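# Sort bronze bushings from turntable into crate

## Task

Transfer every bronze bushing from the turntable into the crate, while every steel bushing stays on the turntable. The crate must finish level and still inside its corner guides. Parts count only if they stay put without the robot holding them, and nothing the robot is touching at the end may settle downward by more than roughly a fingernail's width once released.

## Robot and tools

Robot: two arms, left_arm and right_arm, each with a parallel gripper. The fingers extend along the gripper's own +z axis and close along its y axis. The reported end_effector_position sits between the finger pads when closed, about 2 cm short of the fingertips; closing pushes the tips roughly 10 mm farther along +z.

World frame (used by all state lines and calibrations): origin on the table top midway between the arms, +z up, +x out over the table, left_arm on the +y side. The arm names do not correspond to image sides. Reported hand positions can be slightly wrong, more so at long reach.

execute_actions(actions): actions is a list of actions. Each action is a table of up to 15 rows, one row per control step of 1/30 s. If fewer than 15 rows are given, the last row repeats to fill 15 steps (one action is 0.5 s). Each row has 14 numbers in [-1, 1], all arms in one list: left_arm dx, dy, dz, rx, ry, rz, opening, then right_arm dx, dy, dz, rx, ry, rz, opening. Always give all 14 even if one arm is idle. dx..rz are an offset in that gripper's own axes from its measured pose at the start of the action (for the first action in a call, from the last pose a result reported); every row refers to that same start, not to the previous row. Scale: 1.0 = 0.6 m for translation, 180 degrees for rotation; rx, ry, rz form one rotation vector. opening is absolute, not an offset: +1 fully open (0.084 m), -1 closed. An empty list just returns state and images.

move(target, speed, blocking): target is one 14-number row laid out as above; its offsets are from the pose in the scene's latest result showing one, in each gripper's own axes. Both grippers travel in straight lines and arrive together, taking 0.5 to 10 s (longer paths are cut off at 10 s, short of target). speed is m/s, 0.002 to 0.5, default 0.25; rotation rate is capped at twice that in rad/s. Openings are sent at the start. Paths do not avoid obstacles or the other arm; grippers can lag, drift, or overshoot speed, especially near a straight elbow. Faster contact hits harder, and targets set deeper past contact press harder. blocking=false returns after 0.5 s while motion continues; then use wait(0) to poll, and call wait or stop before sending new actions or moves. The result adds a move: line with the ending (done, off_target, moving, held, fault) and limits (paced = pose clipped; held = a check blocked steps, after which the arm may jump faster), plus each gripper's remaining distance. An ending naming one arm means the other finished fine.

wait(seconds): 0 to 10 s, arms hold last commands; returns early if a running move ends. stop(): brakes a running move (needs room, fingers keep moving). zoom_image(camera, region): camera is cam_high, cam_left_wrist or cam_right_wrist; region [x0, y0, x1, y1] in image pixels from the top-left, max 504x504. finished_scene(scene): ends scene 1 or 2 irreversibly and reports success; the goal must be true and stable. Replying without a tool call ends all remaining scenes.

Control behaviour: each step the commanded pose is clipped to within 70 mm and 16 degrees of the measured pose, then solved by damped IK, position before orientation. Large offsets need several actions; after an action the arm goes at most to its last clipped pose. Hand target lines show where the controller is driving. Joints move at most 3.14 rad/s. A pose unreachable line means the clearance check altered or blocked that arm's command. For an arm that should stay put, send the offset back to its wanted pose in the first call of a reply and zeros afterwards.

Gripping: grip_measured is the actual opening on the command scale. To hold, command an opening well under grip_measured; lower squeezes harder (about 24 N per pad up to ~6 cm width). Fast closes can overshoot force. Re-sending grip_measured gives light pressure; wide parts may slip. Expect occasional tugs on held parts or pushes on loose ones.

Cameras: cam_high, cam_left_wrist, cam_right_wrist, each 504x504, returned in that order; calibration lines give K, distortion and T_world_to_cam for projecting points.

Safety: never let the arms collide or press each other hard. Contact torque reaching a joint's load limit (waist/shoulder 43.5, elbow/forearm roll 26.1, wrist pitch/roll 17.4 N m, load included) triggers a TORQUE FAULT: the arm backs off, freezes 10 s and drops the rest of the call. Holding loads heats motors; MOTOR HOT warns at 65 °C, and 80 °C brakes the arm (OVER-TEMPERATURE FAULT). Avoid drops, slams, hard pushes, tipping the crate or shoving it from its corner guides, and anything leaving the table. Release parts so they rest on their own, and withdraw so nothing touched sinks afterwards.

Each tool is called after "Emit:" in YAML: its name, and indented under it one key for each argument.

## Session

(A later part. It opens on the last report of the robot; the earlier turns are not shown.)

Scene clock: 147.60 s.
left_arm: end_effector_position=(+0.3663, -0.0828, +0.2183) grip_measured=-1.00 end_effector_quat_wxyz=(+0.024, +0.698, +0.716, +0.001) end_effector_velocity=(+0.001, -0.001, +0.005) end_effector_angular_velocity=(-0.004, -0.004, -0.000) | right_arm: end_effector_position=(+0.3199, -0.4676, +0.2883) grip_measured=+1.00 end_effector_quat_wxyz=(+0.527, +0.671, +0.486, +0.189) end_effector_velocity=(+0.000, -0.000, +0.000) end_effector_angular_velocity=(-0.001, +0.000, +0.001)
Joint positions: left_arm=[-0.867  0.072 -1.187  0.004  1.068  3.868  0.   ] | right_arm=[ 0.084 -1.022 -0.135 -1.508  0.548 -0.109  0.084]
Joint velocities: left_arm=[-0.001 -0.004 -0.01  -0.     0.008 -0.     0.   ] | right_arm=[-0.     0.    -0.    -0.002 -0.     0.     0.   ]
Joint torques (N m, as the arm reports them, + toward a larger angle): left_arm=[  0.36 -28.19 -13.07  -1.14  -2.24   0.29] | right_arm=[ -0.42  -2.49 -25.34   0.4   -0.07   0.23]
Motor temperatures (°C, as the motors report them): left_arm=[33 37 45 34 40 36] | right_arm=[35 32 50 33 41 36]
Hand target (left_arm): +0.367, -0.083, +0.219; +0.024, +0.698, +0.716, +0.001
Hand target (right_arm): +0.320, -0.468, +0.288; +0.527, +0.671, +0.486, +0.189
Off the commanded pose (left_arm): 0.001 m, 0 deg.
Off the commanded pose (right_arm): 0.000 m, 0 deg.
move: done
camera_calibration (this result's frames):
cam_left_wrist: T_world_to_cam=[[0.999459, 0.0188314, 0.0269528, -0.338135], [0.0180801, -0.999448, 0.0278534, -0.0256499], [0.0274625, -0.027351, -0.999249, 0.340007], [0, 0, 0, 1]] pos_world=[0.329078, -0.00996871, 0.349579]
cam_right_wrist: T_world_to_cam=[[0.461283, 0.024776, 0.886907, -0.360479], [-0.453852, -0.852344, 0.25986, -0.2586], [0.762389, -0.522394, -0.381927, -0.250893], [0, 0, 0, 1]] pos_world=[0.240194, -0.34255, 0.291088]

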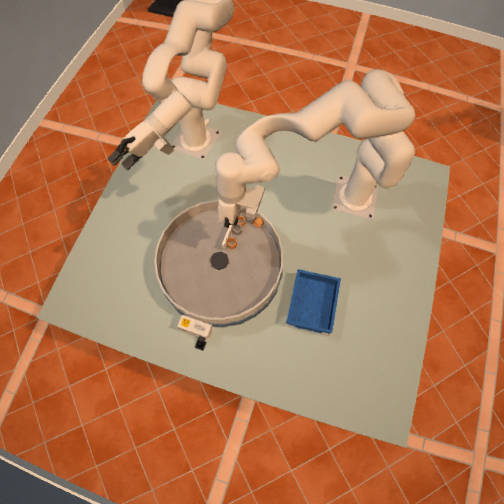

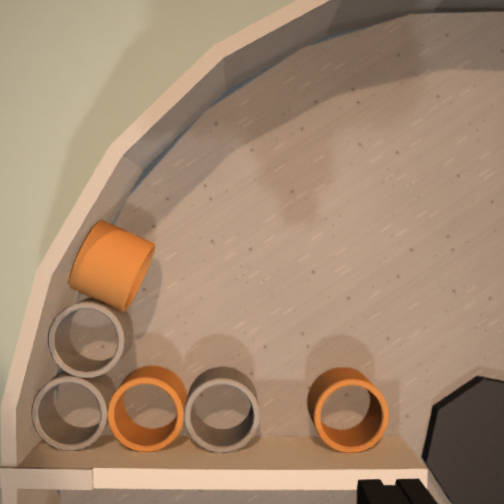

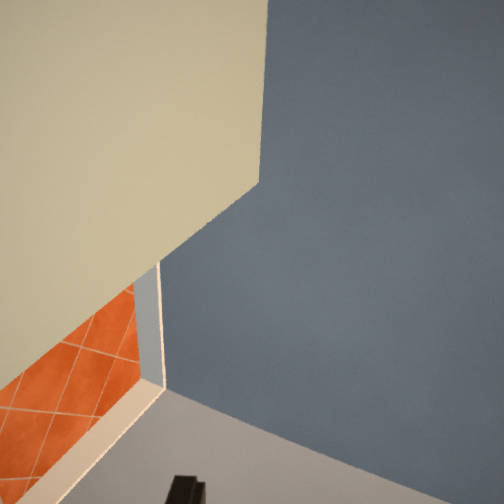

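Emit:
move:
  target: [0.013,0.01,0.16,0,0,0,0.3,0,0,0,0,0,0,1]
  speed: 0.1

Emit:
move:
  target: [0,0,0.085,0,0,0,0.3,0,0,0,0,0,0,1]
  speed: 0.04

Emit:
move:
  target: [0,0,0,0,0,0,-1,0,0,0,0,0,0,1]

Emit:
move:
  target: [0,0,-0.2,0,0,0,-1,0,0,0,0,0,0,1]
  speed: 0.15

Scene clock: 162.47 s.
left_arm: end_effector_position=(+0.3756, -0.0785, +0.1229) grip_measured=+0.29 end_effector_quat_wxyz=(+0.024, +0.698, +0.716, +0.000) end_effector_velocity=(-0.001, +0.001, -0.003) end_effector_angular_velocity=(+0.004, +0.003, -0.001) | right_arm: end_effector_position=(+0.3199, -0.4676, +0.2883) grip_measured=+1.00 end_effector_quat_wxyz=(+0.527, +0.671, +0.486, +0.189) end_effector_velocity=(+0.000, +0.000, +0.000) end_effector_angular_velocity=(-0.001, -0.000, +0.001)
Joint positions: left_arm=[-0.848  0.198 -1.058  0.003  0.811  3.888  0.056] | right_arm=[ 0.084 -1.022 -0.135 -1.508  0.548 -0.109  0.084]
Joint velocities: left_arm=[-0.001  0.004  0.004 -0.    -0.003  0.    -0.   ] | right_arm=[-0.    -0.001 -0.    -0.    -0.001 -0.001  0.   ]
Joint torques (N m, as the arm reports them, + toward a larger angle): left_arm=[ -0.06 -30.01 -11.19  -1.24  -2.02   0.32] | right_arm=[ -0.83  -2.6  -25.51   0.3   -0.05   0.19]
Motor temperatures (°C, as the motors report them): left_arm=[33 37 46 34 40 36] | right_arm=[35 32 50 33 41 36]
Hand target (left_arm): +0.375, -0.078, +0.122; +0.024, +0.698, +0.716, +0.001
Hand target (right_arm): +0.320, -0.468, +0.288; +0.527, +0.671, +0.486, +0.189
Off the commanded pose (left_arm): 0.001 m, 0 deg.
Off the commanded pose (right_arm): 0.000 m, 0 deg.
move: done
camera_calibration (this result's frames):
cam_left_wrist: T_world_to_cam=[[0.999452, 0.0184765, 0.0274566, -0.345], [0.0176874, -0.999431, 0.0287099, -0.018772], [0.0279715, -0.0282085, -0.999211, 0.244311], [0, 0, 0, 1]] pos_world=[0.338309, -0.00549524, 0.25413]
cam_right_wrist: T_world_to_cam=[[0.461282, 0.0247761, 0.886907, -0.360479], [-0.453852, -0.852344, 0.25986, -0.2586], [0.762389, -0.522394, -0.381927, -0.250893], [0, 0, 0, 1]] pos_world=[0.240194, -0.34255, 0.291088]

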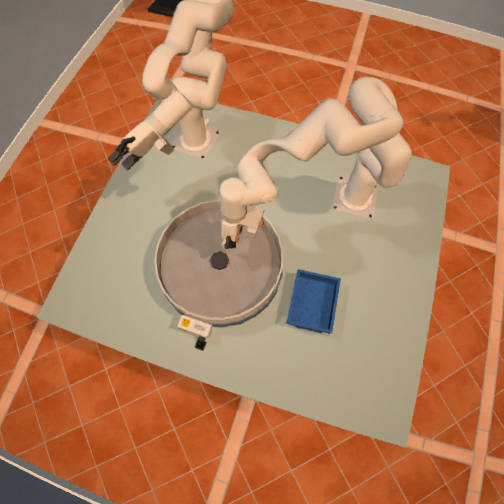

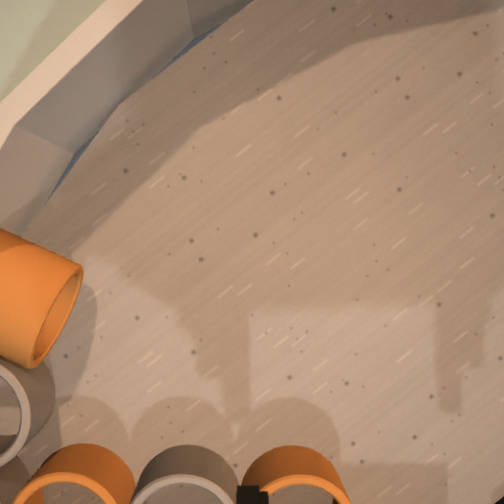

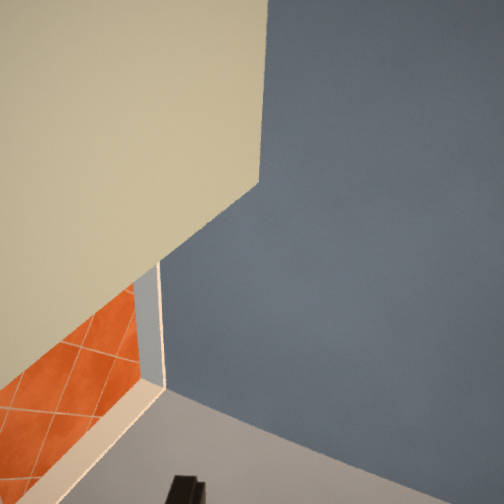

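Scene clock: 164.17 s.
left_arm: end_effector_position=(+0.3863, -0.0863, +0.0962) grip_measured=+0.42 end_effector_quat_wxyz=(+0.048, +0.697, +0.715, +0.001) end_effector_velocity=(+0.000, -0.000, +0.001) end_effector_angular_velocity=(-0.007, -0.001, +0.003) | right_arm: end_effector_position=(+0.3199, -0.4676, +0.2883) grip_measured=+1.00 end_effector_quat_wxyz=(+0.527, +0.671, +0.486, +0.189) end_effector_velocity=(+0.000, +0.000, -0.000) end_effector_angular_velocity=(+0.002, -0.001, +0.000)
Joint positions: left_arm=[-0.843  0.258 -1.037  0.005  0.684  3.89   0.062] | right_arm=[ 0.084 -1.022 -0.135 -1.508  0.548 -0.109  0.084]
Joint velocities: left_arm=[ 0.002 -0.003  0.004 -0.006 -0.007  0.003 -0.001] | right_arm=[ 0.     0.001 -0.    -0.001 -0.001  0.003  0.   ]
Joint torques (N m, as the arm reports them, + toward a larger angle): left_arm=[-13.33  20.75   0.52  -4.43  -8.12  -1.2 ] | right_arm=[ -0.61  -2.34 -25.55   0.4   -0.06   0.3 ]
Motor temperatures (°C, as the motors report them): left_arm=[33 37 46 34 40 36] | right_arm=[35 32 50 33 41 36]
Hand target (left_arm): +0.377, -0.080, +0.073; +0.024, +0.698, +0.716, +0.001
Hand target (right_arm): +0.320, -0.468, +0.288; +0.527, +0.671, +0.486, +0.189
Off the commanded pose (left_arm): 0.027 m, 3 deg.
Off the commanded pose (right_arm): 0.000 m, 0 deg.
move: off_target (left_arm)
camera_calibration (this result's frames):
cam_left_wrist: T_world_to_cam=[[0.997959, 0.0200134, 0.0606342, -0.35732], [0.0162324, -0.99793, 0.0622213, -0.0285484], [0.061754, -0.0611101, -0.996219, 0.200949], [0, 0, 0, 1]] pos_world=[0.344645, -0.00905811, 0.223631]
cam_right_wrist: T_world_to_cam=[[0.461282, 0.0247762, 0.886907, -0.360479], [-0.453852, -0.852344, 0.25986, -0.2586], [0.762389, -0.522394, -0.381927, -0.250893], [0, 0, 0, 1]] pos_world=[0.240194, -0.34255, 0.291088]

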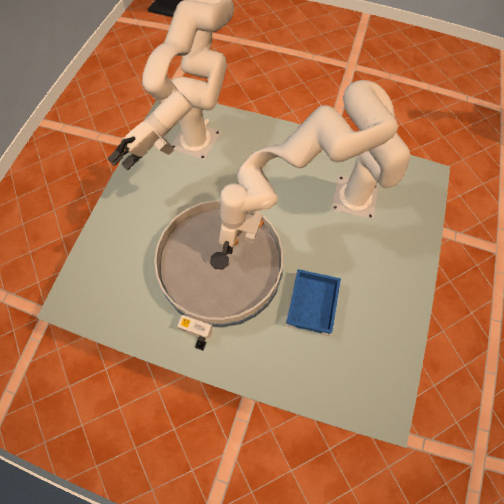

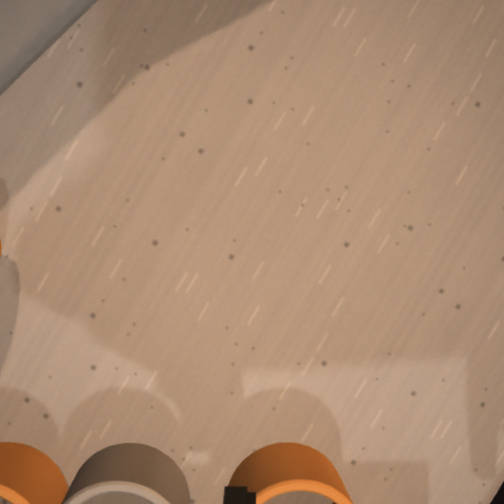

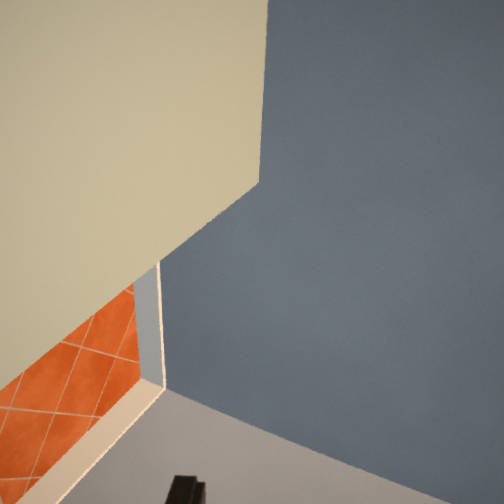

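Scene clock: 165.27 s.
left_arm: end_effector_position=(+0.3876, -0.0870, +0.1003) grip_measured=-1.00 end_effector_quat_wxyz=(+0.052, +0.697, +0.715, +0.001) end_effector_velocity=(+0.000, +0.001, -0.000) end_effector_angular_velocity=(-0.000, +0.000, -0.000) | right_arm: end_effector_position=(+0.3199, -0.4676, +0.2883) grip_measured=+1.00 end_effector_quat_wxyz=(+0.527, +0.671, +0.486, +0.189) end_effector_velocity=(-0.000, +0.000, +0.000) end_effector_angular_velocity=(-0.001, -0.000, +0.001)
Joint positions: left_arm=[-0.843  0.25  -1.037  0.005  0.684  3.89   0.   ] | right_arm=[ 0.084 -1.022 -0.135 -1.508  0.548 -0.109  0.084]
Joint velocities: left_arm=[ 0.001 -0.     0.002 -0.    -0.001  0.002  0.   ] | right_arm=[ 0.    -0.001  0.    -0.    -0.    -0.001  0.   ]
Joint torques (N m, as the arm reports them, + toward a larger angle): left_arm=[-7.98 -3.76 -8.5  -3.34 -7.85  0.07] | right_arm=[ -0.62  -2.56 -25.62   0.53   0.07   0.22]
Motor temperatures (°C, as the motors report them): left_arm=[33 37 45 34 41 36] | right_arm=[35 32 50 33 41 36]
Hand target (left_arm): +0.386, -0.086, +0.096; +0.048, +0.697, +0.715, +0.001
Hand target (right_arm): +0.320, -0.468, +0.288; +0.527, +0.671, +0.486, +0.189
Off the commanded pose (left_arm): 0.004 m, 0 deg.
Off the commanded pose (right_arm): 0.000 m, 0 deg.
move: off_target (left_arm)
camera_calibration (this result's frames):
cam_left_wrist: T_world_to_cam=[[0.997584, 0.0211102, 0.0661809, -0.359131], [0.0166115, -0.99756, 0.0678028, -0.0302063], [0.0674507, -0.0665397, -0.995501, 0.202118], [0, 0, 0, 1]] pos_world=[0.345132, -0.00910244, 0.227024]
cam_right_wrist: T_world_to_cam=[[0.461282, 0.0247763, 0.886907, -0.360479], [-0.453852, -0.852344, 0.25986, -0.2586], [0.762389, -0.522394, -0.381927, -0.250893], [0, 0, 0, 1]] pos_world=[0.240194, -0.34255, 0.291088]

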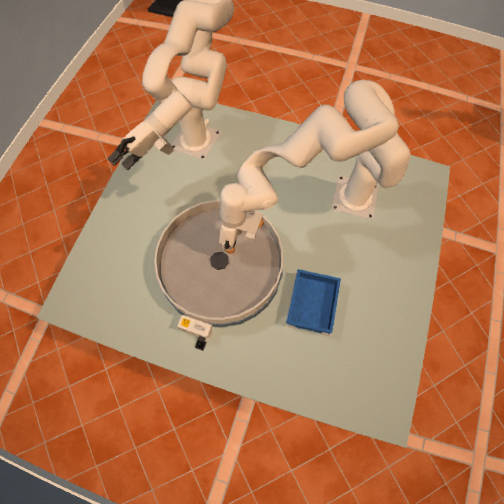

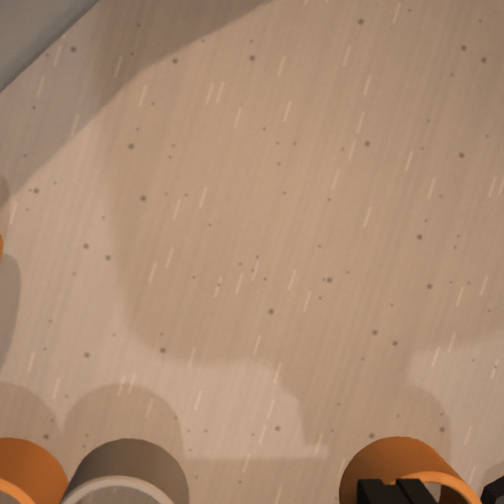

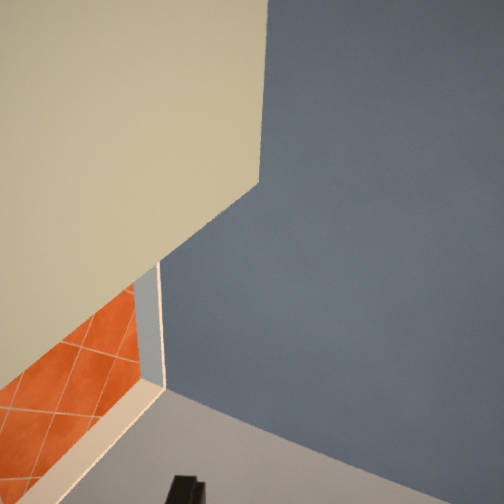

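Scene clock: 166.50 s.
left_arm: end_effector_position=(+0.3784, -0.0779, +0.2187) grip_measured=-1.00 end_effector_quat_wxyz=(+0.051, +0.697, +0.716, +0.001) end_effector_velocity=(+0.000, -0.000, +0.004) end_effector_angular_velocity=(-0.002, -0.002, +0.000) | right_arm: end_effector_position=(+0.3199, -0.4676, +0.2883) grip_measured=+1.00 end_effector_quat_wxyz=(+0.527, +0.671, +0.486, +0.189) end_effector_velocity=(+0.000, +0.001, -0.000) end_effector_angular_velocity=(+0.000, +0.001, +0.003)
Joint positions: left_arm=[-0.843  0.047 -1.144  0.004  0.994  3.89   0.   ] | right_arm=[ 0.084 -1.022 -0.135 -1.508  0.548 -0.109  0.084]
Joint velocities: left_arm=[-0.    -0.004 -0.006  0.001  0.008 -0.001  0.   ] | right_arm=[ 0.     0.001  0.    -0.001 -0.003 -0.     0.   ]
Joint torques (N m, as the arm reports them, + toward a larger angle): left_arm=[  0.1  -27.88 -12.83  -1.11  -2.34   0.22] | right_arm=[ -0.65  -2.01 -25.41   0.46  -0.14   0.16]
Motor temperatures (°C, as the motors report them): left_arm=[33 37 46 34 41 36] | right_arm=[35 32 50 33 41 36]
Hand target (left_arm): +0.379, -0.078, +0.220; +0.052, +0.697, +0.716, +0.001
Hand target (right_arm): +0.320, -0.468, +0.288; +0.527, +0.671, +0.486, +0.189
Off the commanded pose (left_arm): 0.001 m, 0 deg.
Off the commanded pose (right_arm): 0.000 m, 0 deg.
move: done
camera_calibration (this result's frames):
cam_left_wrist: T_world_to_cam=[[0.997632, 0.0214166, 0.0653526, -0.35781], [0.0170611, -0.997641, 0.0664905, -0.0288857], [0.0666225, -0.065218, -0.995645, 0.321648], [0, 0, 0, 1]] pos_world=[0.336027, -0.000177243, 0.345552]
cam_right_wrist: T_world_to_cam=[[0.461282, 0.0247762, 0.886907, -0.360479], [-0.453852, -0.852344, 0.25986, -0.2586], [0.762389, -0.522394, -0.381927, -0.250893], [0, 0, 0, 1]] pos_world=[0.240194, -0.34255, 0.291089]

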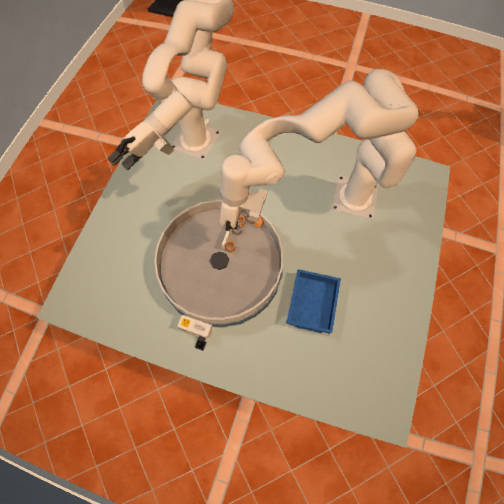

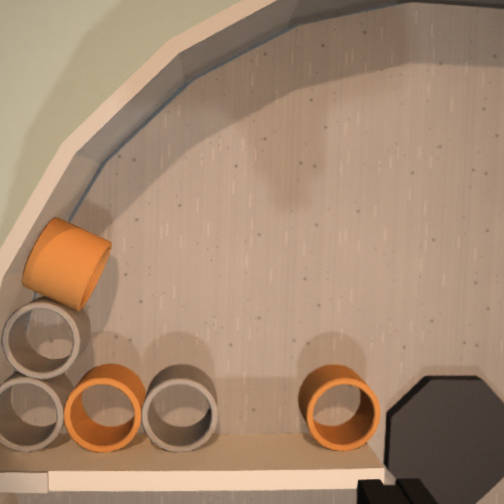

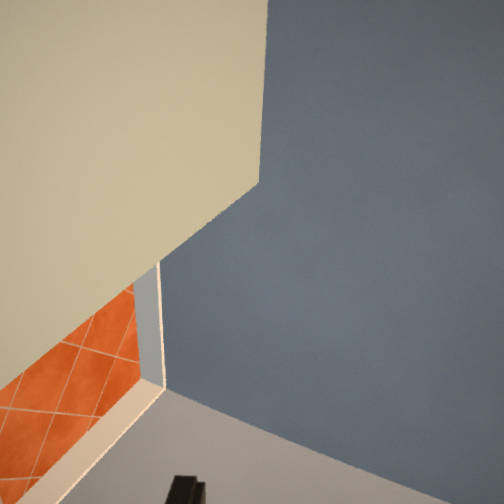

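Emit:
move:
  target: [0.008,-0.008,0.245,0,0,0,0.7,0,0,0,0,0,0,1]
  speed: 0.15

Emit:
move:
  target: [0,0,0,0,0,0,-1,0,0,0,0,0,0,1]

Emit:
move:
  target: [0,0,-0.2,0,0,0,-1,0,0,0,0,0,0,1]
  speed: 0.15

Scene clock: 174.73 s.
left_arm: end_effector_position=(+0.3897, -0.0864, +0.0860) grip_measured=+0.80 end_effector_quat_wxyz=(+0.064, +0.697, +0.715, +0.001) end_effector_velocity=(-0.003, -0.001, +0.002) end_effector_angular_velocity=(-0.005, -0.004, -0.008) | right_arm: end_effector_position=(+0.3199, -0.4676, +0.2883) grip_measured=+1.00 end_effector_quat_wxyz=(+0.527, +0.671, +0.486, +0.189) end_effector_velocity=(-0.000, -0.000, -0.000) end_effector_angular_velocity=(+0.001, +0.001, -0.001)
Joint positions: left_arm=[-0.839  0.268 -1.005  0.007  0.609  3.892  0.077] | right_arm=[ 0.084 -1.022 -0.135 -1.508  0.548 -0.109  0.084]
Joint velocities: left_arm=[-0.005 -0.009  0.009 -0.001 -0.007  0.004 -0.005] | right_arm=[0.    0.    0.001 0.002 0.001 0.    0.   ]
Joint torques (N m, as the arm reports them, + toward a larger angle): left_arm=[-12.8   11.16  -2.09  -3.54  -6.43  -1.42] | right_arm=[ -0.69  -2.46 -25.45   0.14  -0.08   0.28]
Motor temperatures (°C, as the motors report them): left_arm=[33 37 46 34 41 36] | right_arm=[35 32 50 33 41 36]
Hand target (left_arm): +0.384, -0.084, +0.072; +0.051, +0.697, +0.715, +0.001
Hand target (right_arm): +0.320, -0.468, +0.288; +0.527, +0.671, +0.486, +0.189
Off the commanded pose (left_arm): 0.016 m, 2 deg.
Off the commanded pose (right_arm): 0.000 m, 0 deg.
move: off_target (left_arm)
camera_calibration (this result's frames):
cam_left_wrist: T_world_to_cam=[[0.996198, 0.0219038, 0.0843183, -0.361269], [0.0147132, -0.996274, 0.0849753, -0.0293138], [0.0858654, -0.0834116, -0.992809, 0.178966], [0, 0, 0, 1]] pos_world=[0.34496, -0.00636361, 0.210632]
cam_right_wrist: T_world_to_cam=[[0.461282, 0.0247761, 0.886907, -0.360479], [-0.453852, -0.852344, 0.25986, -0.2586], [0.762389, -0.522394, -0.381927, -0.250892], [0, 0, 0, 1]] pos_world=[0.240194, -0.34255, 0.291088]

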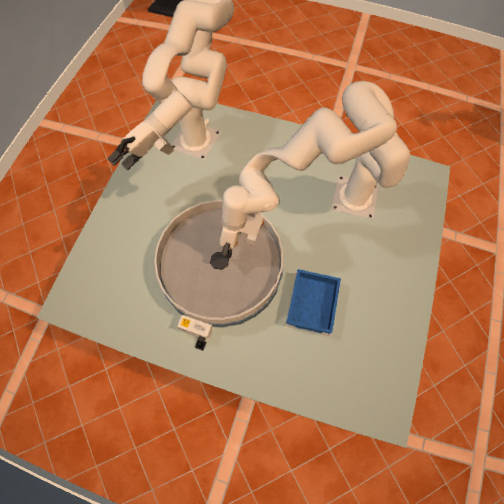

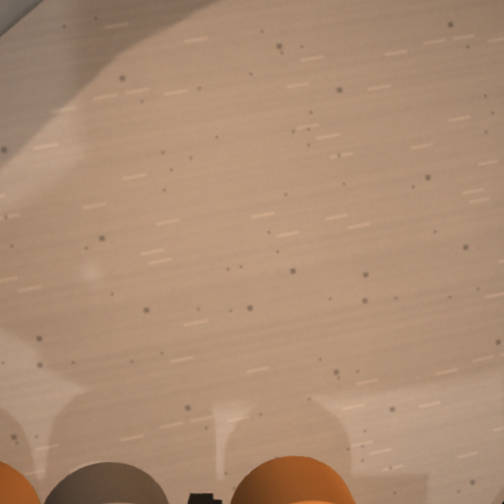

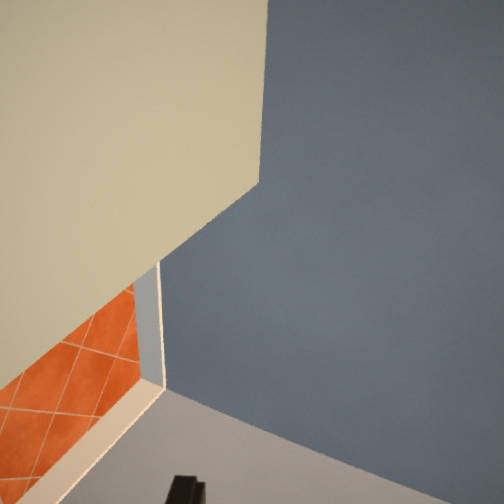

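Scene clock: 175.57 s.
left_arm: end_effector_position=(+0.3891, -0.0860, +0.0852) grip_measured=-0.29 end_effector_quat_wxyz=(+0.063, +0.697, +0.715, +0.001) end_effector_velocity=(+0.002, -0.002, +0.004) end_effector_angular_velocity=(-0.005, -0.005, +0.000) | right_arm: end_effector_position=(+0.3199, -0.4676, +0.2883) grip_measured=+1.00 end_effector_quat_wxyz=(+0.527, +0.671, +0.486, +0.189) end_effector_velocity=(+0.000, -0.000, +0.001) end_effector_angular_velocity=(-0.002, -0.001, +0.000)
Joint positions: left_arm=[-0.839  0.269 -1.004  0.007  0.609  3.892  0.031] | right_arm=[ 0.084 -1.022 -0.135 -1.508  0.548 -0.109  0.084]
Joint velocities: left_arm=[ 0.001 -0.003 -0.005  0.     0.001  0.    -0.   ] | right_arm=[ 0.    -0.001 -0.    -0.001  0.    -0.     0.   ]
Joint torques (N m, as the arm reports them, + toward a larger angle): left_arm=[ -1.31 -33.6  -13.64  -1.8   -4.15   0.07] | right_arm=[ -0.64  -2.48 -25.53   0.46  -0.1    0.37]
Motor temperatures (°C, as the motors report them): left_arm=[33 37 46 34 41 36] | right_arm=[35 32 50 33 41 36]
Hand target (left_arm): +0.390, -0.086, +0.086; +0.064, +0.697, +0.715, +0.001
Hand target (right_arm): +0.320, -0.468, +0.288; +0.527, +0.671, +0.486, +0.189
Off the commanded pose (left_arm): 0.001 m, 0 deg.
Off the commanded pose (right_arm): 0.000 m, 0 deg.
move: done
camera_calibration (this result's frames):
cam_left_wrist: T_world_to_cam=[[0.996331, 0.0215828, 0.0828178, -0.3606], [0.0146536, -0.99641, 0.0833808, -0.0286526], [0.0843201, -0.0818612, -0.99307, 0.178945], [0, 0, 0, 1]] pos_world=[0.344608, -0.00611834, 0.209958]
cam_right_wrist: T_world_to_cam=[[0.461282, 0.0247762, 0.886907, -0.360479], [-0.453852, -0.852344, 0.25986, -0.2586], [0.762389, -0.522394, -0.381927, -0.250893], [0, 0, 0, 1]] pos_world=[0.240194, -0.34255, 0.291089]

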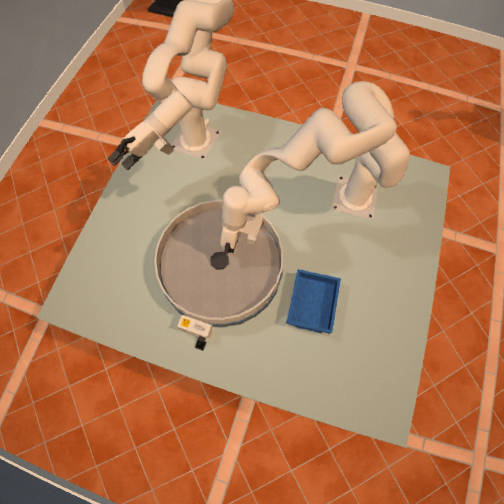

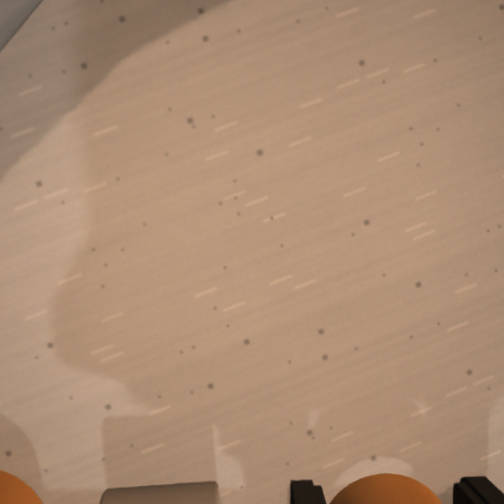

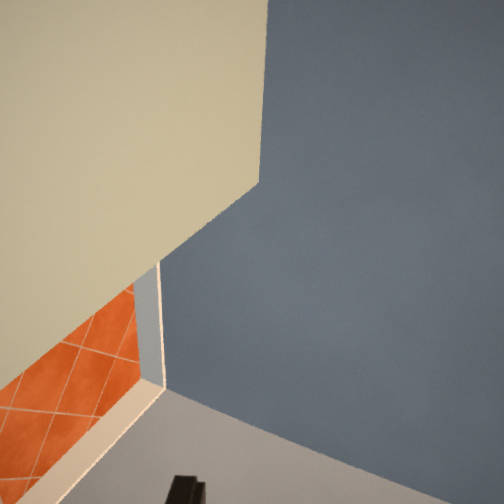

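Scene clock: 176.80 s.
left_arm: end_effector_position=(+0.3779, -0.0750, +0.2032) grip_measured=-0.29 end_effector_quat_wxyz=(+0.062, +0.697, +0.715, +0.001) end_effector_velocity=(+0.001, -0.001, +0.004) end_effector_angular_velocity=(-0.004, -0.003, +0.001) | right_arm: end_effector_position=(+0.3199, -0.4676, +0.2883) grip_measured=+1.00 end_effector_quat_wxyz=(+0.527, +0.671, +0.486, +0.189) end_effector_velocity=(+0.000, +0.000, +0.000) end_effector_angular_velocity=(+0.001, -0.000, +0.000)
Joint positions: left_arm=[-0.84   0.038 -1.08   0.006  0.917  3.893  0.031] | right_arm=[ 0.084 -1.022 -0.135 -1.508  0.548 -0.109  0.084]
Joint velocities: left_arm=[ 0.    -0.005 -0.005 -0.001  0.006 -0.001 -0.   ] | right_arm=[ 0.    -0.    -0.     0.002 -0.001 -0.001  0.   ]
Joint torques (N m, as the arm reports them, + toward a larger angle): left_arm=[  0.11 -27.65 -12.39  -0.98  -2.41   0.34] | right_arm=[ -0.71  -2.36 -25.51   0.43  -0.03   0.33]
Motor temperatures (°C, as the motors report them): left_arm=[33 37 46 34 41 36] | right_arm=[35 32 50 33 41 36]
Hand target (left_arm): +0.378, -0.075, +0.204; +0.063, +0.696, +0.715, +0.001
Hand target (right_arm): +0.320, -0.468, +0.288; +0.527, +0.671, +0.486, +0.189
Off the commanded pose (left_arm): 0.001 m, 0 deg.
Off the commanded pose (right_arm): 0.000 m, 0 deg.
move: done
camera_calibration (this result's frames):
cam_left_wrist: T_world_to_cam=[[0.996392, 0.0218552, 0.0820057, -0.359278], [0.0151034, -0.996512, 0.0820683, -0.0273354], [0.0835133, -0.0805337, -0.993247, 0.298481], [0, 0, 0, 1]] pos_world=[0.333467, 0.00464981, 0.328172]
cam_right_wrist: T_world_to_cam=[[0.461282, 0.0247761, 0.886907, -0.360479], [-0.453852, -0.852344, 0.25986, -0.2586], [0.762389, -0.522394, -0.381927, -0.250893], [0, 0, 0, 1]] pos_world=[0.240194, -0.34255, 0.291089]

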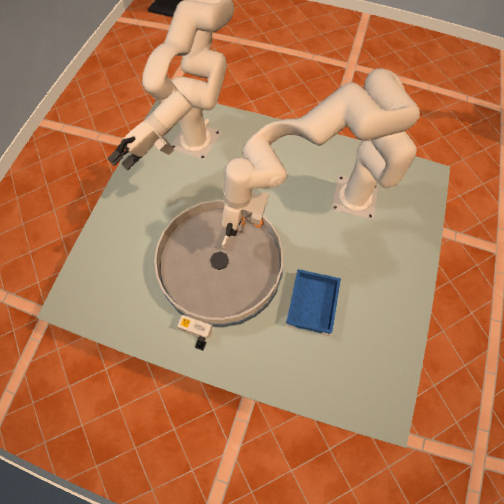

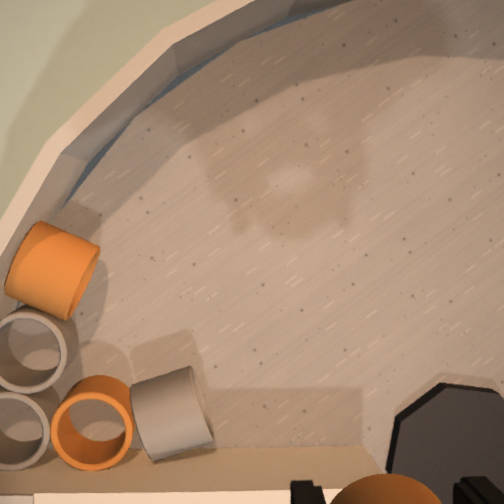

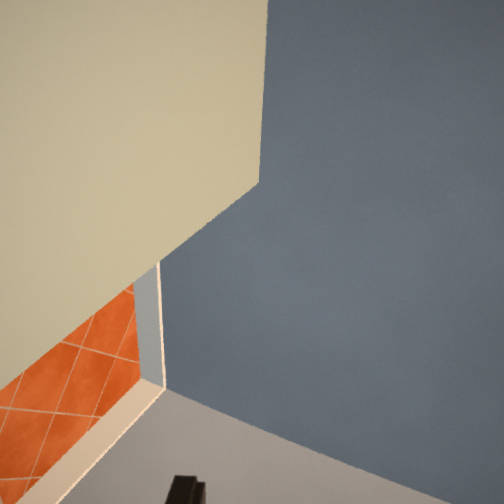

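Emit:
move:
  target: [0.56,0.16,0.1,0.026,0.026,0,-1,0,0,0,0,0,0,1]
  speed: 0.3

Scene clock: 190.27 s.
left_arm: end_effector_position=(+0.4716, +0.2565, +0.1226) grip_measured=-0.29 end_effector_quat_wxyz=(+0.004, +0.698, +0.716, +0.001) end_effector_velocity=(+0.001, +0.003, -0.001) end_effector_angular_velocity=(-0.000, +0.002, +0.002) | right_arm: end_effector_position=(+0.3199, -0.4676, +0.2883) grip_measured=+1.00 end_effector_quat_wxyz=(+0.527, +0.671, +0.486, +0.189) end_effector_velocity=(-0.000, -0.000, -0.000) end_effector_angular_velocity=(+0.000, +0.000, -0.001)
Joint positions: left_arm=[-0.109  0.053 -0.881 -0.007  0.82   4.633  0.031] | right_arm=[ 0.084 -1.022 -0.135 -1.508  0.548 -0.109  0.084]
Joint velocities: left_arm=[ 0.006  0.005 -0.003 -0.001 -0.     0.005 -0.   ] | right_arm=[ 0.     0.    -0.     0.001  0.001 -0.     0.   ]
Joint torques (N m, as the arm reports them, + toward a larger angle): left_arm=[ -0.47 -25.82 -11.52  -1.32  -2.14  -0.06] | right_arm=[ -0.75  -2.56 -25.52   0.54  -0.06   0.27]
Motor temperatures (°C, as the motors report them): left_arm=[33 37 47 34 40 36] | right_arm=[35 32 50 33 41 36]
Hand target (left_arm): +0.472, +0.257, +0.122; +0.004, +0.698, +0.716, +0.000
Hand target (right_arm): +0.320, -0.468, +0.288; +0.527, +0.671, +0.486, +0.189
Off the commanded pose (left_arm): 0.001 m, 0 deg.
Off the commanded pose (right_arm): 0.000 m, 0 deg.
move: done
camera_calibration (this result's frames):
cam_left_wrist: T_world_to_cam=[[0.999842, 0.017763, -0.000290422, -0.443734], [0.0177631, -0.999842, 0.000413255, 0.317823], [-0.000283036, -0.000418349, -1, 0.257076], [0, 0, 0, 1]] pos_world=[0.438091, 0.325763, 0.256815]
cam_right_wrist: T_world_to_cam=[[0.461282, 0.024776, 0.886907, -0.360479], [-0.453852, -0.852344, 0.25986, -0.2586], [0.762389, -0.522394, -0.381927, -0.250893], [0, 0, 0, 1]] pos_world=[0.240194, -0.34255, 0.291089]

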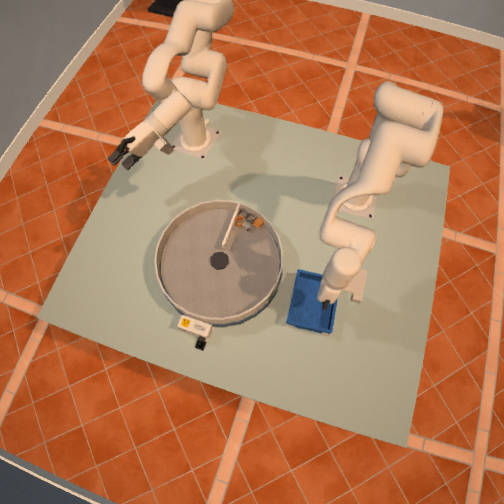

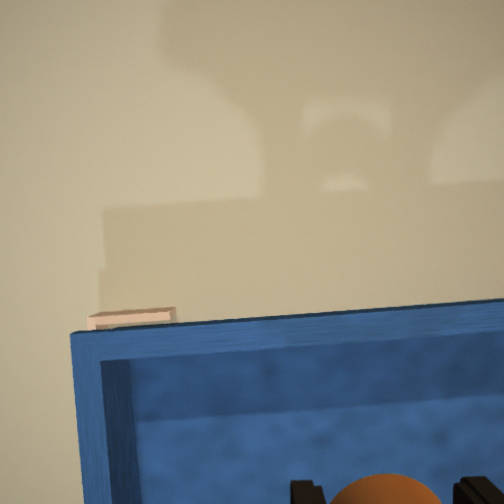

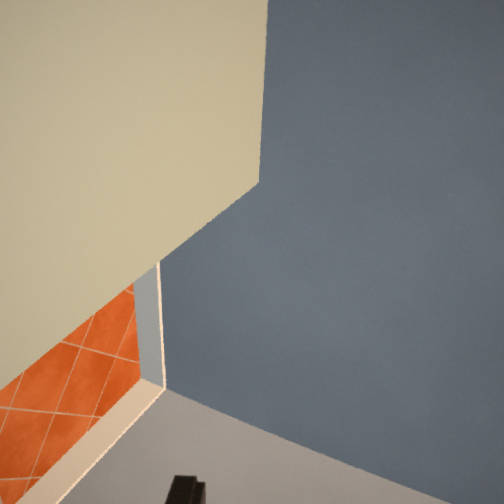

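Lower a bit, release, return above the pile.

Emit:
move:
  target: [-0.03,0,0.08,0,0,0,-1,0,0,0,0,0,0,1]
  speed: 0.1

Emit:
move:
  target: [0,0,0,0,0,0,0.3,0,0,0,0,0,0,1]

Emit:
move:
  target: [0,0,-0.25,0,0,0,0.3,0,0,0,0,0,0,1]
  speed: 0.2

Emit:
move:
  target: [-0.5,-0.25,0,0,0,0,-1,0,0,0,0,0,0,1]
  speed: 0.3

Scene clock: 200.13 s.
left_arm: end_effector_position=(+0.4727, +0.2382, +0.0752) grip_measured=-0.29 end_effector_quat_wxyz=(+0.005, +0.698, +0.716, +0.001) end_effector_velocity=(-0.000, -0.001, -0.002) end_effector_angular_velocity=(+0.000, +0.001, -0.001) | right_arm: end_effector_position=(+0.3199, -0.4676, +0.2883) grip_measured=+1.00 end_effector_quat_wxyz=(+0.527, +0.671, +0.486, +0.189) end_effector_velocity=(-0.000, -0.000, -0.001) end_effector_angular_velocity=(+0.001, +0.001, -0.002)
Joint positions: left_arm=[-0.149  0.155 -0.849 -0.007  0.686  4.594  0.031] | right_arm=[ 0.084 -1.022 -0.135 -1.508  0.548 -0.109  0.084]
Joint velocities: left_arm=[-0.002  0.005  0.001  0.    -0.005 -0.001  0.   ] | right_arm=[-0.     0.     0.001  0.001  0.001  0.001  0.   ]
Joint torques (N m, as the arm reports them, + toward a larger angle): left_arm=[  0.41 -27.69 -10.67  -0.72  -2.16   0.18] | right_arm=[ -0.78  -2.56 -25.67   0.47  -0.07   0.37]
Motor temperatures (°C, as the motors report them): left_arm=[33 37 46 34 40 36] | right_arm=[35 32 50 33 41 36]
Hand target (left_arm): +0.472, +0.238, +0.075; +0.004, +0.698, +0.716, +0.001
Hand target (right_arm): +0.320, -0.468, +0.288; +0.527, +0.671, +0.486, +0.189
Off the commanded pose (left_arm): 0.001 m, 0 deg.
Off the commanded pose (right_arm): 0.000 m, 0 deg.
move: done
camera_calibration (this result's frames):
cam_left_wrist: T_world_to_cam=[[0.999843, 0.0177155, 0.000563326, -0.444608], [0.0177151, -0.999843, 0.000715996, 0.299542], [0.000575922, -0.000705904, -1, 0.209328], [0, 0, 0, 1]] pos_world=[0.439111, 0.307519, 0.209363]
cam_right_wrist: T_world_to_cam=[[0.461282, 0.0247761, 0.886907, -0.360479], [-0.453852, -0.852344, 0.25986, -0.2586], [0.762389, -0.522394, -0.381927, -0.250893], [0, 0, 0, 1]] pos_world=[0.240194, -0.34255, 0.291089]

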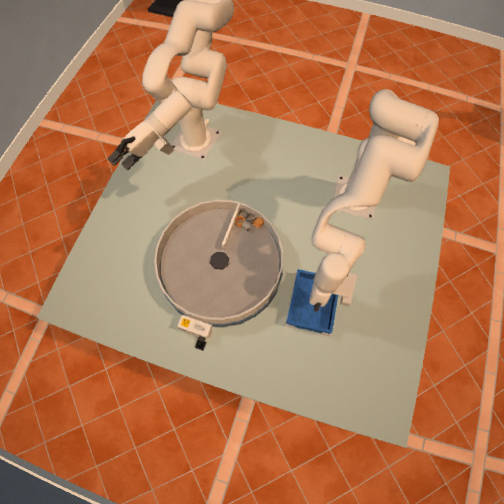

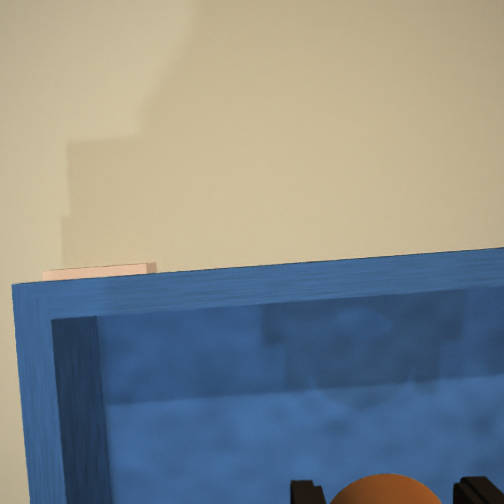

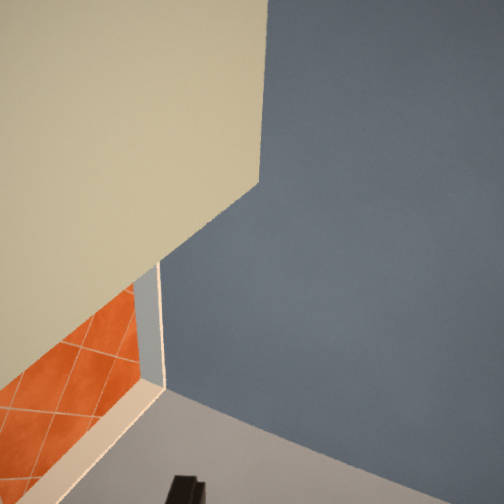

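Scene clock: 200.67 s.
left_arm: end_effector_position=(+0.4727, +0.2382, +0.0752) grip_measured=+0.29 end_effector_quat_wxyz=(+0.005, +0.698, +0.716, +0.001) end_effector_velocity=(+0.000, -0.000, +0.000) end_effector_angular_velocity=(-0.000, -0.000, +0.001) | right_arm: end_effector_position=(+0.3199, -0.4676, +0.2883) grip_measured=+1.00 end_effector_quat_wxyz=(+0.527, +0.671, +0.486, +0.189) end_effector_velocity=(+0.000, +0.000, +0.000) end_effector_angular_velocity=(-0.000, -0.000, +0.001)
Joint positions: left_arm=[-0.149  0.155 -0.849 -0.007  0.686  4.594  0.056] | right_arm=[ 0.084 -1.022 -0.135 -1.508  0.548 -0.109  0.084]
Joint velocities: left_arm=[-0.     0.    -0.    -0.001  0.    -0.001  0.   ] | right_arm=[-0.     0.    -0.    -0.001 -0.001  0.     0.   ]
Joint torques (N m, as the arm reports them, + toward a larger angle): left_arm=[  0.33 -27.55 -10.53  -1.26  -2.11   0.18] | right_arm=[ -0.81  -2.35 -25.55   0.49  -0.05   0.14]
Motor temperatures (°C, as the motors report them): left_arm=[33 37 46 34 40 36] | right_arm=[35 32 50 33 41 36]
Hand target (left_arm): +0.473, +0.238, +0.075; +0.005, +0.698, +0.716, +0.001
Hand target (right_arm): +0.320, -0.468, +0.288; +0.527, +0.671, +0.486, +0.189
Off the commanded pose (left_arm): 0.000 m, 0 deg.
Off the commanded pose (right_arm): 0.000 m, 0 deg.
move: done
camera_calibration (this result's frames):
cam_left_wrist: T_world_to_cam=[[0.999843, 0.0177216, 0.000611501, -0.444626], [0.0177212, -0.999843, 0.000721634, 0.29954], [0.000624194, -0.000710684, -1, 0.209326], [0, 0, 0, 1]] pos_world=[0.439117, 0.307521, 0.209381]
cam_right_wrist: T_world_to_cam=[[0.461282, 0.0247764, 0.886907, -0.360479], [-0.453852, -0.852345, 0.25986, -0.2586], [0.762389, -0.522393, -0.381927, -0.250892], [0, 0, 0, 1]] pos_world=[0.240194, -0.34255, 0.291089]

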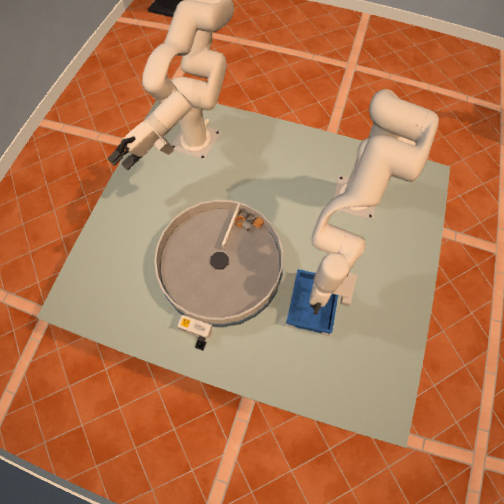

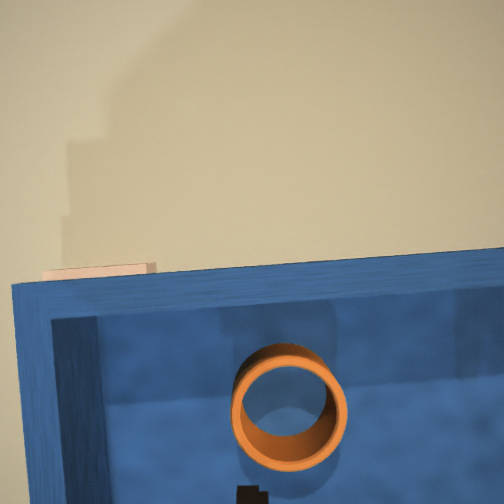

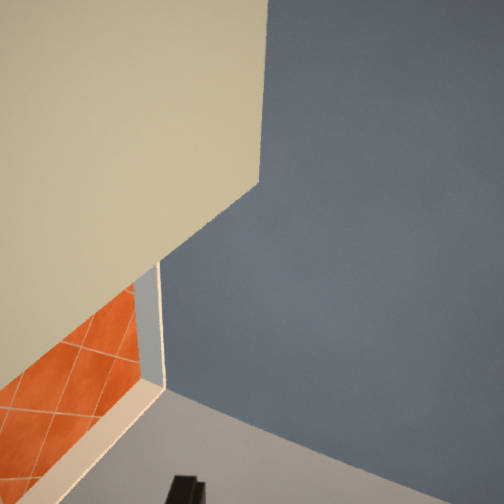

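Scene clock: 201.87 s.
left_arm: end_effector_position=(+0.4709, +0.2394, +0.2241) grip_measured=+0.29 end_effector_quat_wxyz=(+0.004, +0.698, +0.716, +0.000) end_effector_velocity=(+0.002, -0.001, +0.006) end_effector_angular_velocity=(-0.000, -0.006, -0.001) | right_arm: end_effector_position=(+0.3199, -0.4676, +0.2883) grip_measured=+1.00 end_effector_quat_wxyz=(+0.527, +0.671, +0.486, +0.189) end_effector_velocity=(-0.000, -0.000, -0.000) end_effector_angular_velocity=(-0.002, +0.001, -0.001)
Joint positions: left_arm=[-0.147 -0.075 -1.044 -0.005  1.113  4.593  0.056] | right_arm=[ 0.084 -1.022 -0.135 -1.508  0.548 -0.109  0.084]
Joint velocities: left_arm=[-0.002 -0.004 -0.012  0.     0.01  -0.001  0.   ] | right_arm=[ 0.     0.001 -0.    -0.     0.002 -0.001  0.   ]
Joint torques (N m, as the arm reports them, + toward a larger angle): left_arm=[ -0.02 -24.82 -12.65  -1.03  -2.33   0.12] | right_arm=[ -0.82  -2.38 -25.56   0.5   -0.05   0.24]
Motor temperatures (°C, as the motors report them): left_arm=[33 37 46 34 40 36] | right_arm=[35 32 50 33 41 36]
Hand target (left_arm): +0.471, +0.239, +0.225; +0.005, +0.698, +0.716, +0.001
Hand target (right_arm): +0.320, -0.468, +0.288; +0.527, +0.671, +0.486, +0.189
Off the commanded pose (left_arm): 0.001 m, 0 deg.
Off the commanded pose (right_arm): 0.000 m, 0 deg.
move: done
camera_calibration (this result's frames):
cam_left_wrist: T_world_to_cam=[[0.999833, 0.0182594, -0.00108527, -0.442625], [0.0182595, -0.999833, 0.0000776674, 0.300548], [-0.00108367, -0.000097471, -0.999999, 0.358894], [0, 0, 0, 1]] pos_world=[0.437452, 0.308615, 0.35839]
cam_right_wrist: T_world_to_cam=[[0.461282, 0.0247765, 0.886907, -0.360479], [-0.453852, -0.852345, 0.25986, -0.2586], [0.762389, -0.522393, -0.381927, -0.250892], [0, 0, 0, 1]] pos_world=[0.240194, -0.34255, 0.291089]

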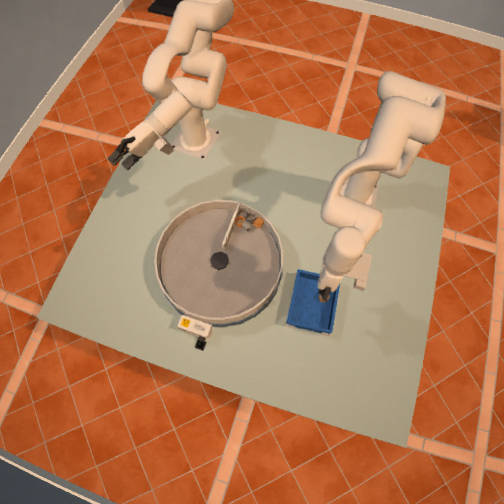

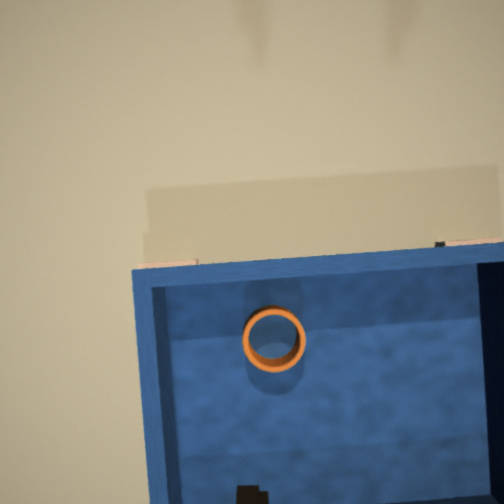

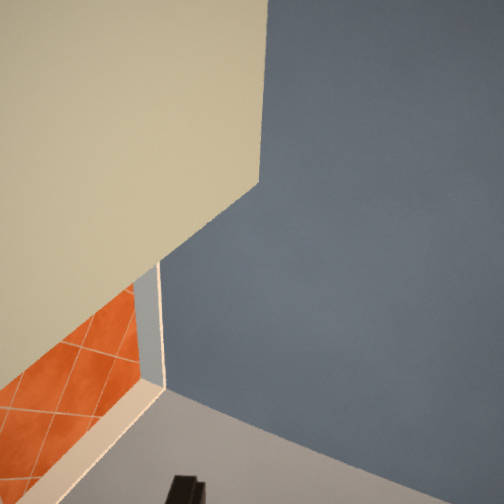

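Scene clock: 203.57 s.
left_arm: end_effector_position=(+0.3289, -0.0635, +0.2254) grip_measured=-1.00 end_effector_quat_wxyz=(+0.005, +0.698, +0.716, +0.000) end_effector_velocity=(-0.001, -0.003, -0.000) end_effector_angular_velocity=(+0.001, +0.001, -0.002) | right_arm: end_effector_position=(+0.3199, -0.4676, +0.2883) grip_measured=+1.00 end_effector_quat_wxyz=(+0.527, +0.671, +0.486, +0.189) end_effector_velocity=(+0.000, +0.000, +0.001) end_effector_angular_velocity=(-0.001, -0.001, +0.002)
Joint positions: left_arm=[-0.897 -0.037 -1.09   0.002  1.118  3.839  0.   ] | right_arm=[ 0.084 -1.022 -0.135 -1.508  0.548 -0.109  0.084]
Joint velocities: left_arm=[-0.006  0.005 -0.006  0.     0.001 -0.004  0.   ] | right_arm=[-0.    -0.002  0.    -0.001 -0.001 -0.001  0.   ]
Joint torques (N m, as the arm reports them, + toward a larger angle): left_arm=[ -0.13 -25.46 -12.44  -1.43  -2.33   0.32] | right_arm=[ -0.73  -2.49 -25.73   0.43  -0.1    0.3 ]
Motor temperatures (°C, as the motors report them): left_arm=[33 37 46 34 40 36] | right_arm=[35 32 50 33 41 36]
Hand target (left_arm): +0.329, -0.064, +0.225; +0.005, +0.698, +0.716, +0.000
Hand target (right_arm): +0.320, -0.468, +0.288; +0.527, +0.671, +0.486, +0.189
Off the commanded pose (left_arm): 0.001 m, 0 deg.
Off the commanded pose (right_arm): 0.000 m, 0 deg.
move: done
camera_calibration (this result's frames):
cam_left_wrist: T_world_to_cam=[[0.999821, 0.0188974, -0.000201844, -0.295323], [0.0188977, -0.999821, 0.00120656, -0.000183513], [-0.000179007, -0.00121016, -0.999999, 0.35961], [0, 0, 0, 1]] pos_world=[0.295338, 0.00583255, 0.359551]
cam_right_wrist: T_world_to_cam=[[0.461283, 0.0247766, 0.886907, -0.360478], [-0.453852, -0.852344, 0.25986, -0.2586], [0.762389, -0.522394, -0.381927, -0.250892], [0, 0, 0, 1]] pos_world=[0.240194, -0.34255, 0.291088]

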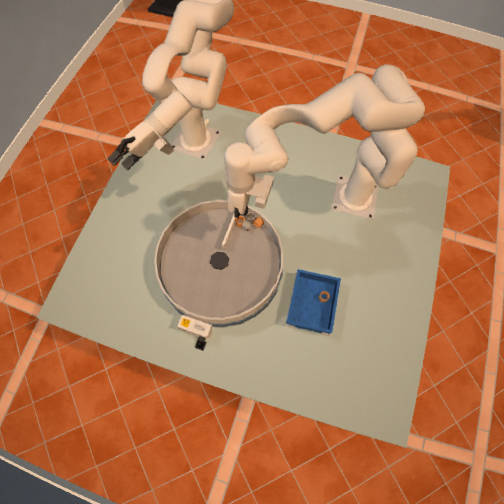

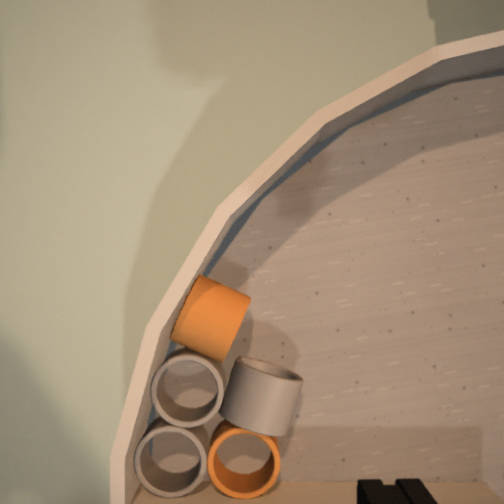

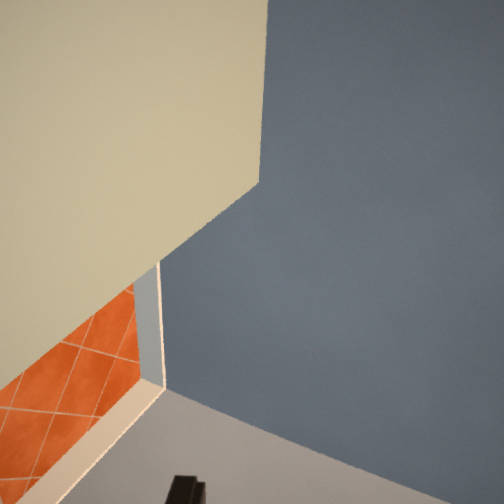

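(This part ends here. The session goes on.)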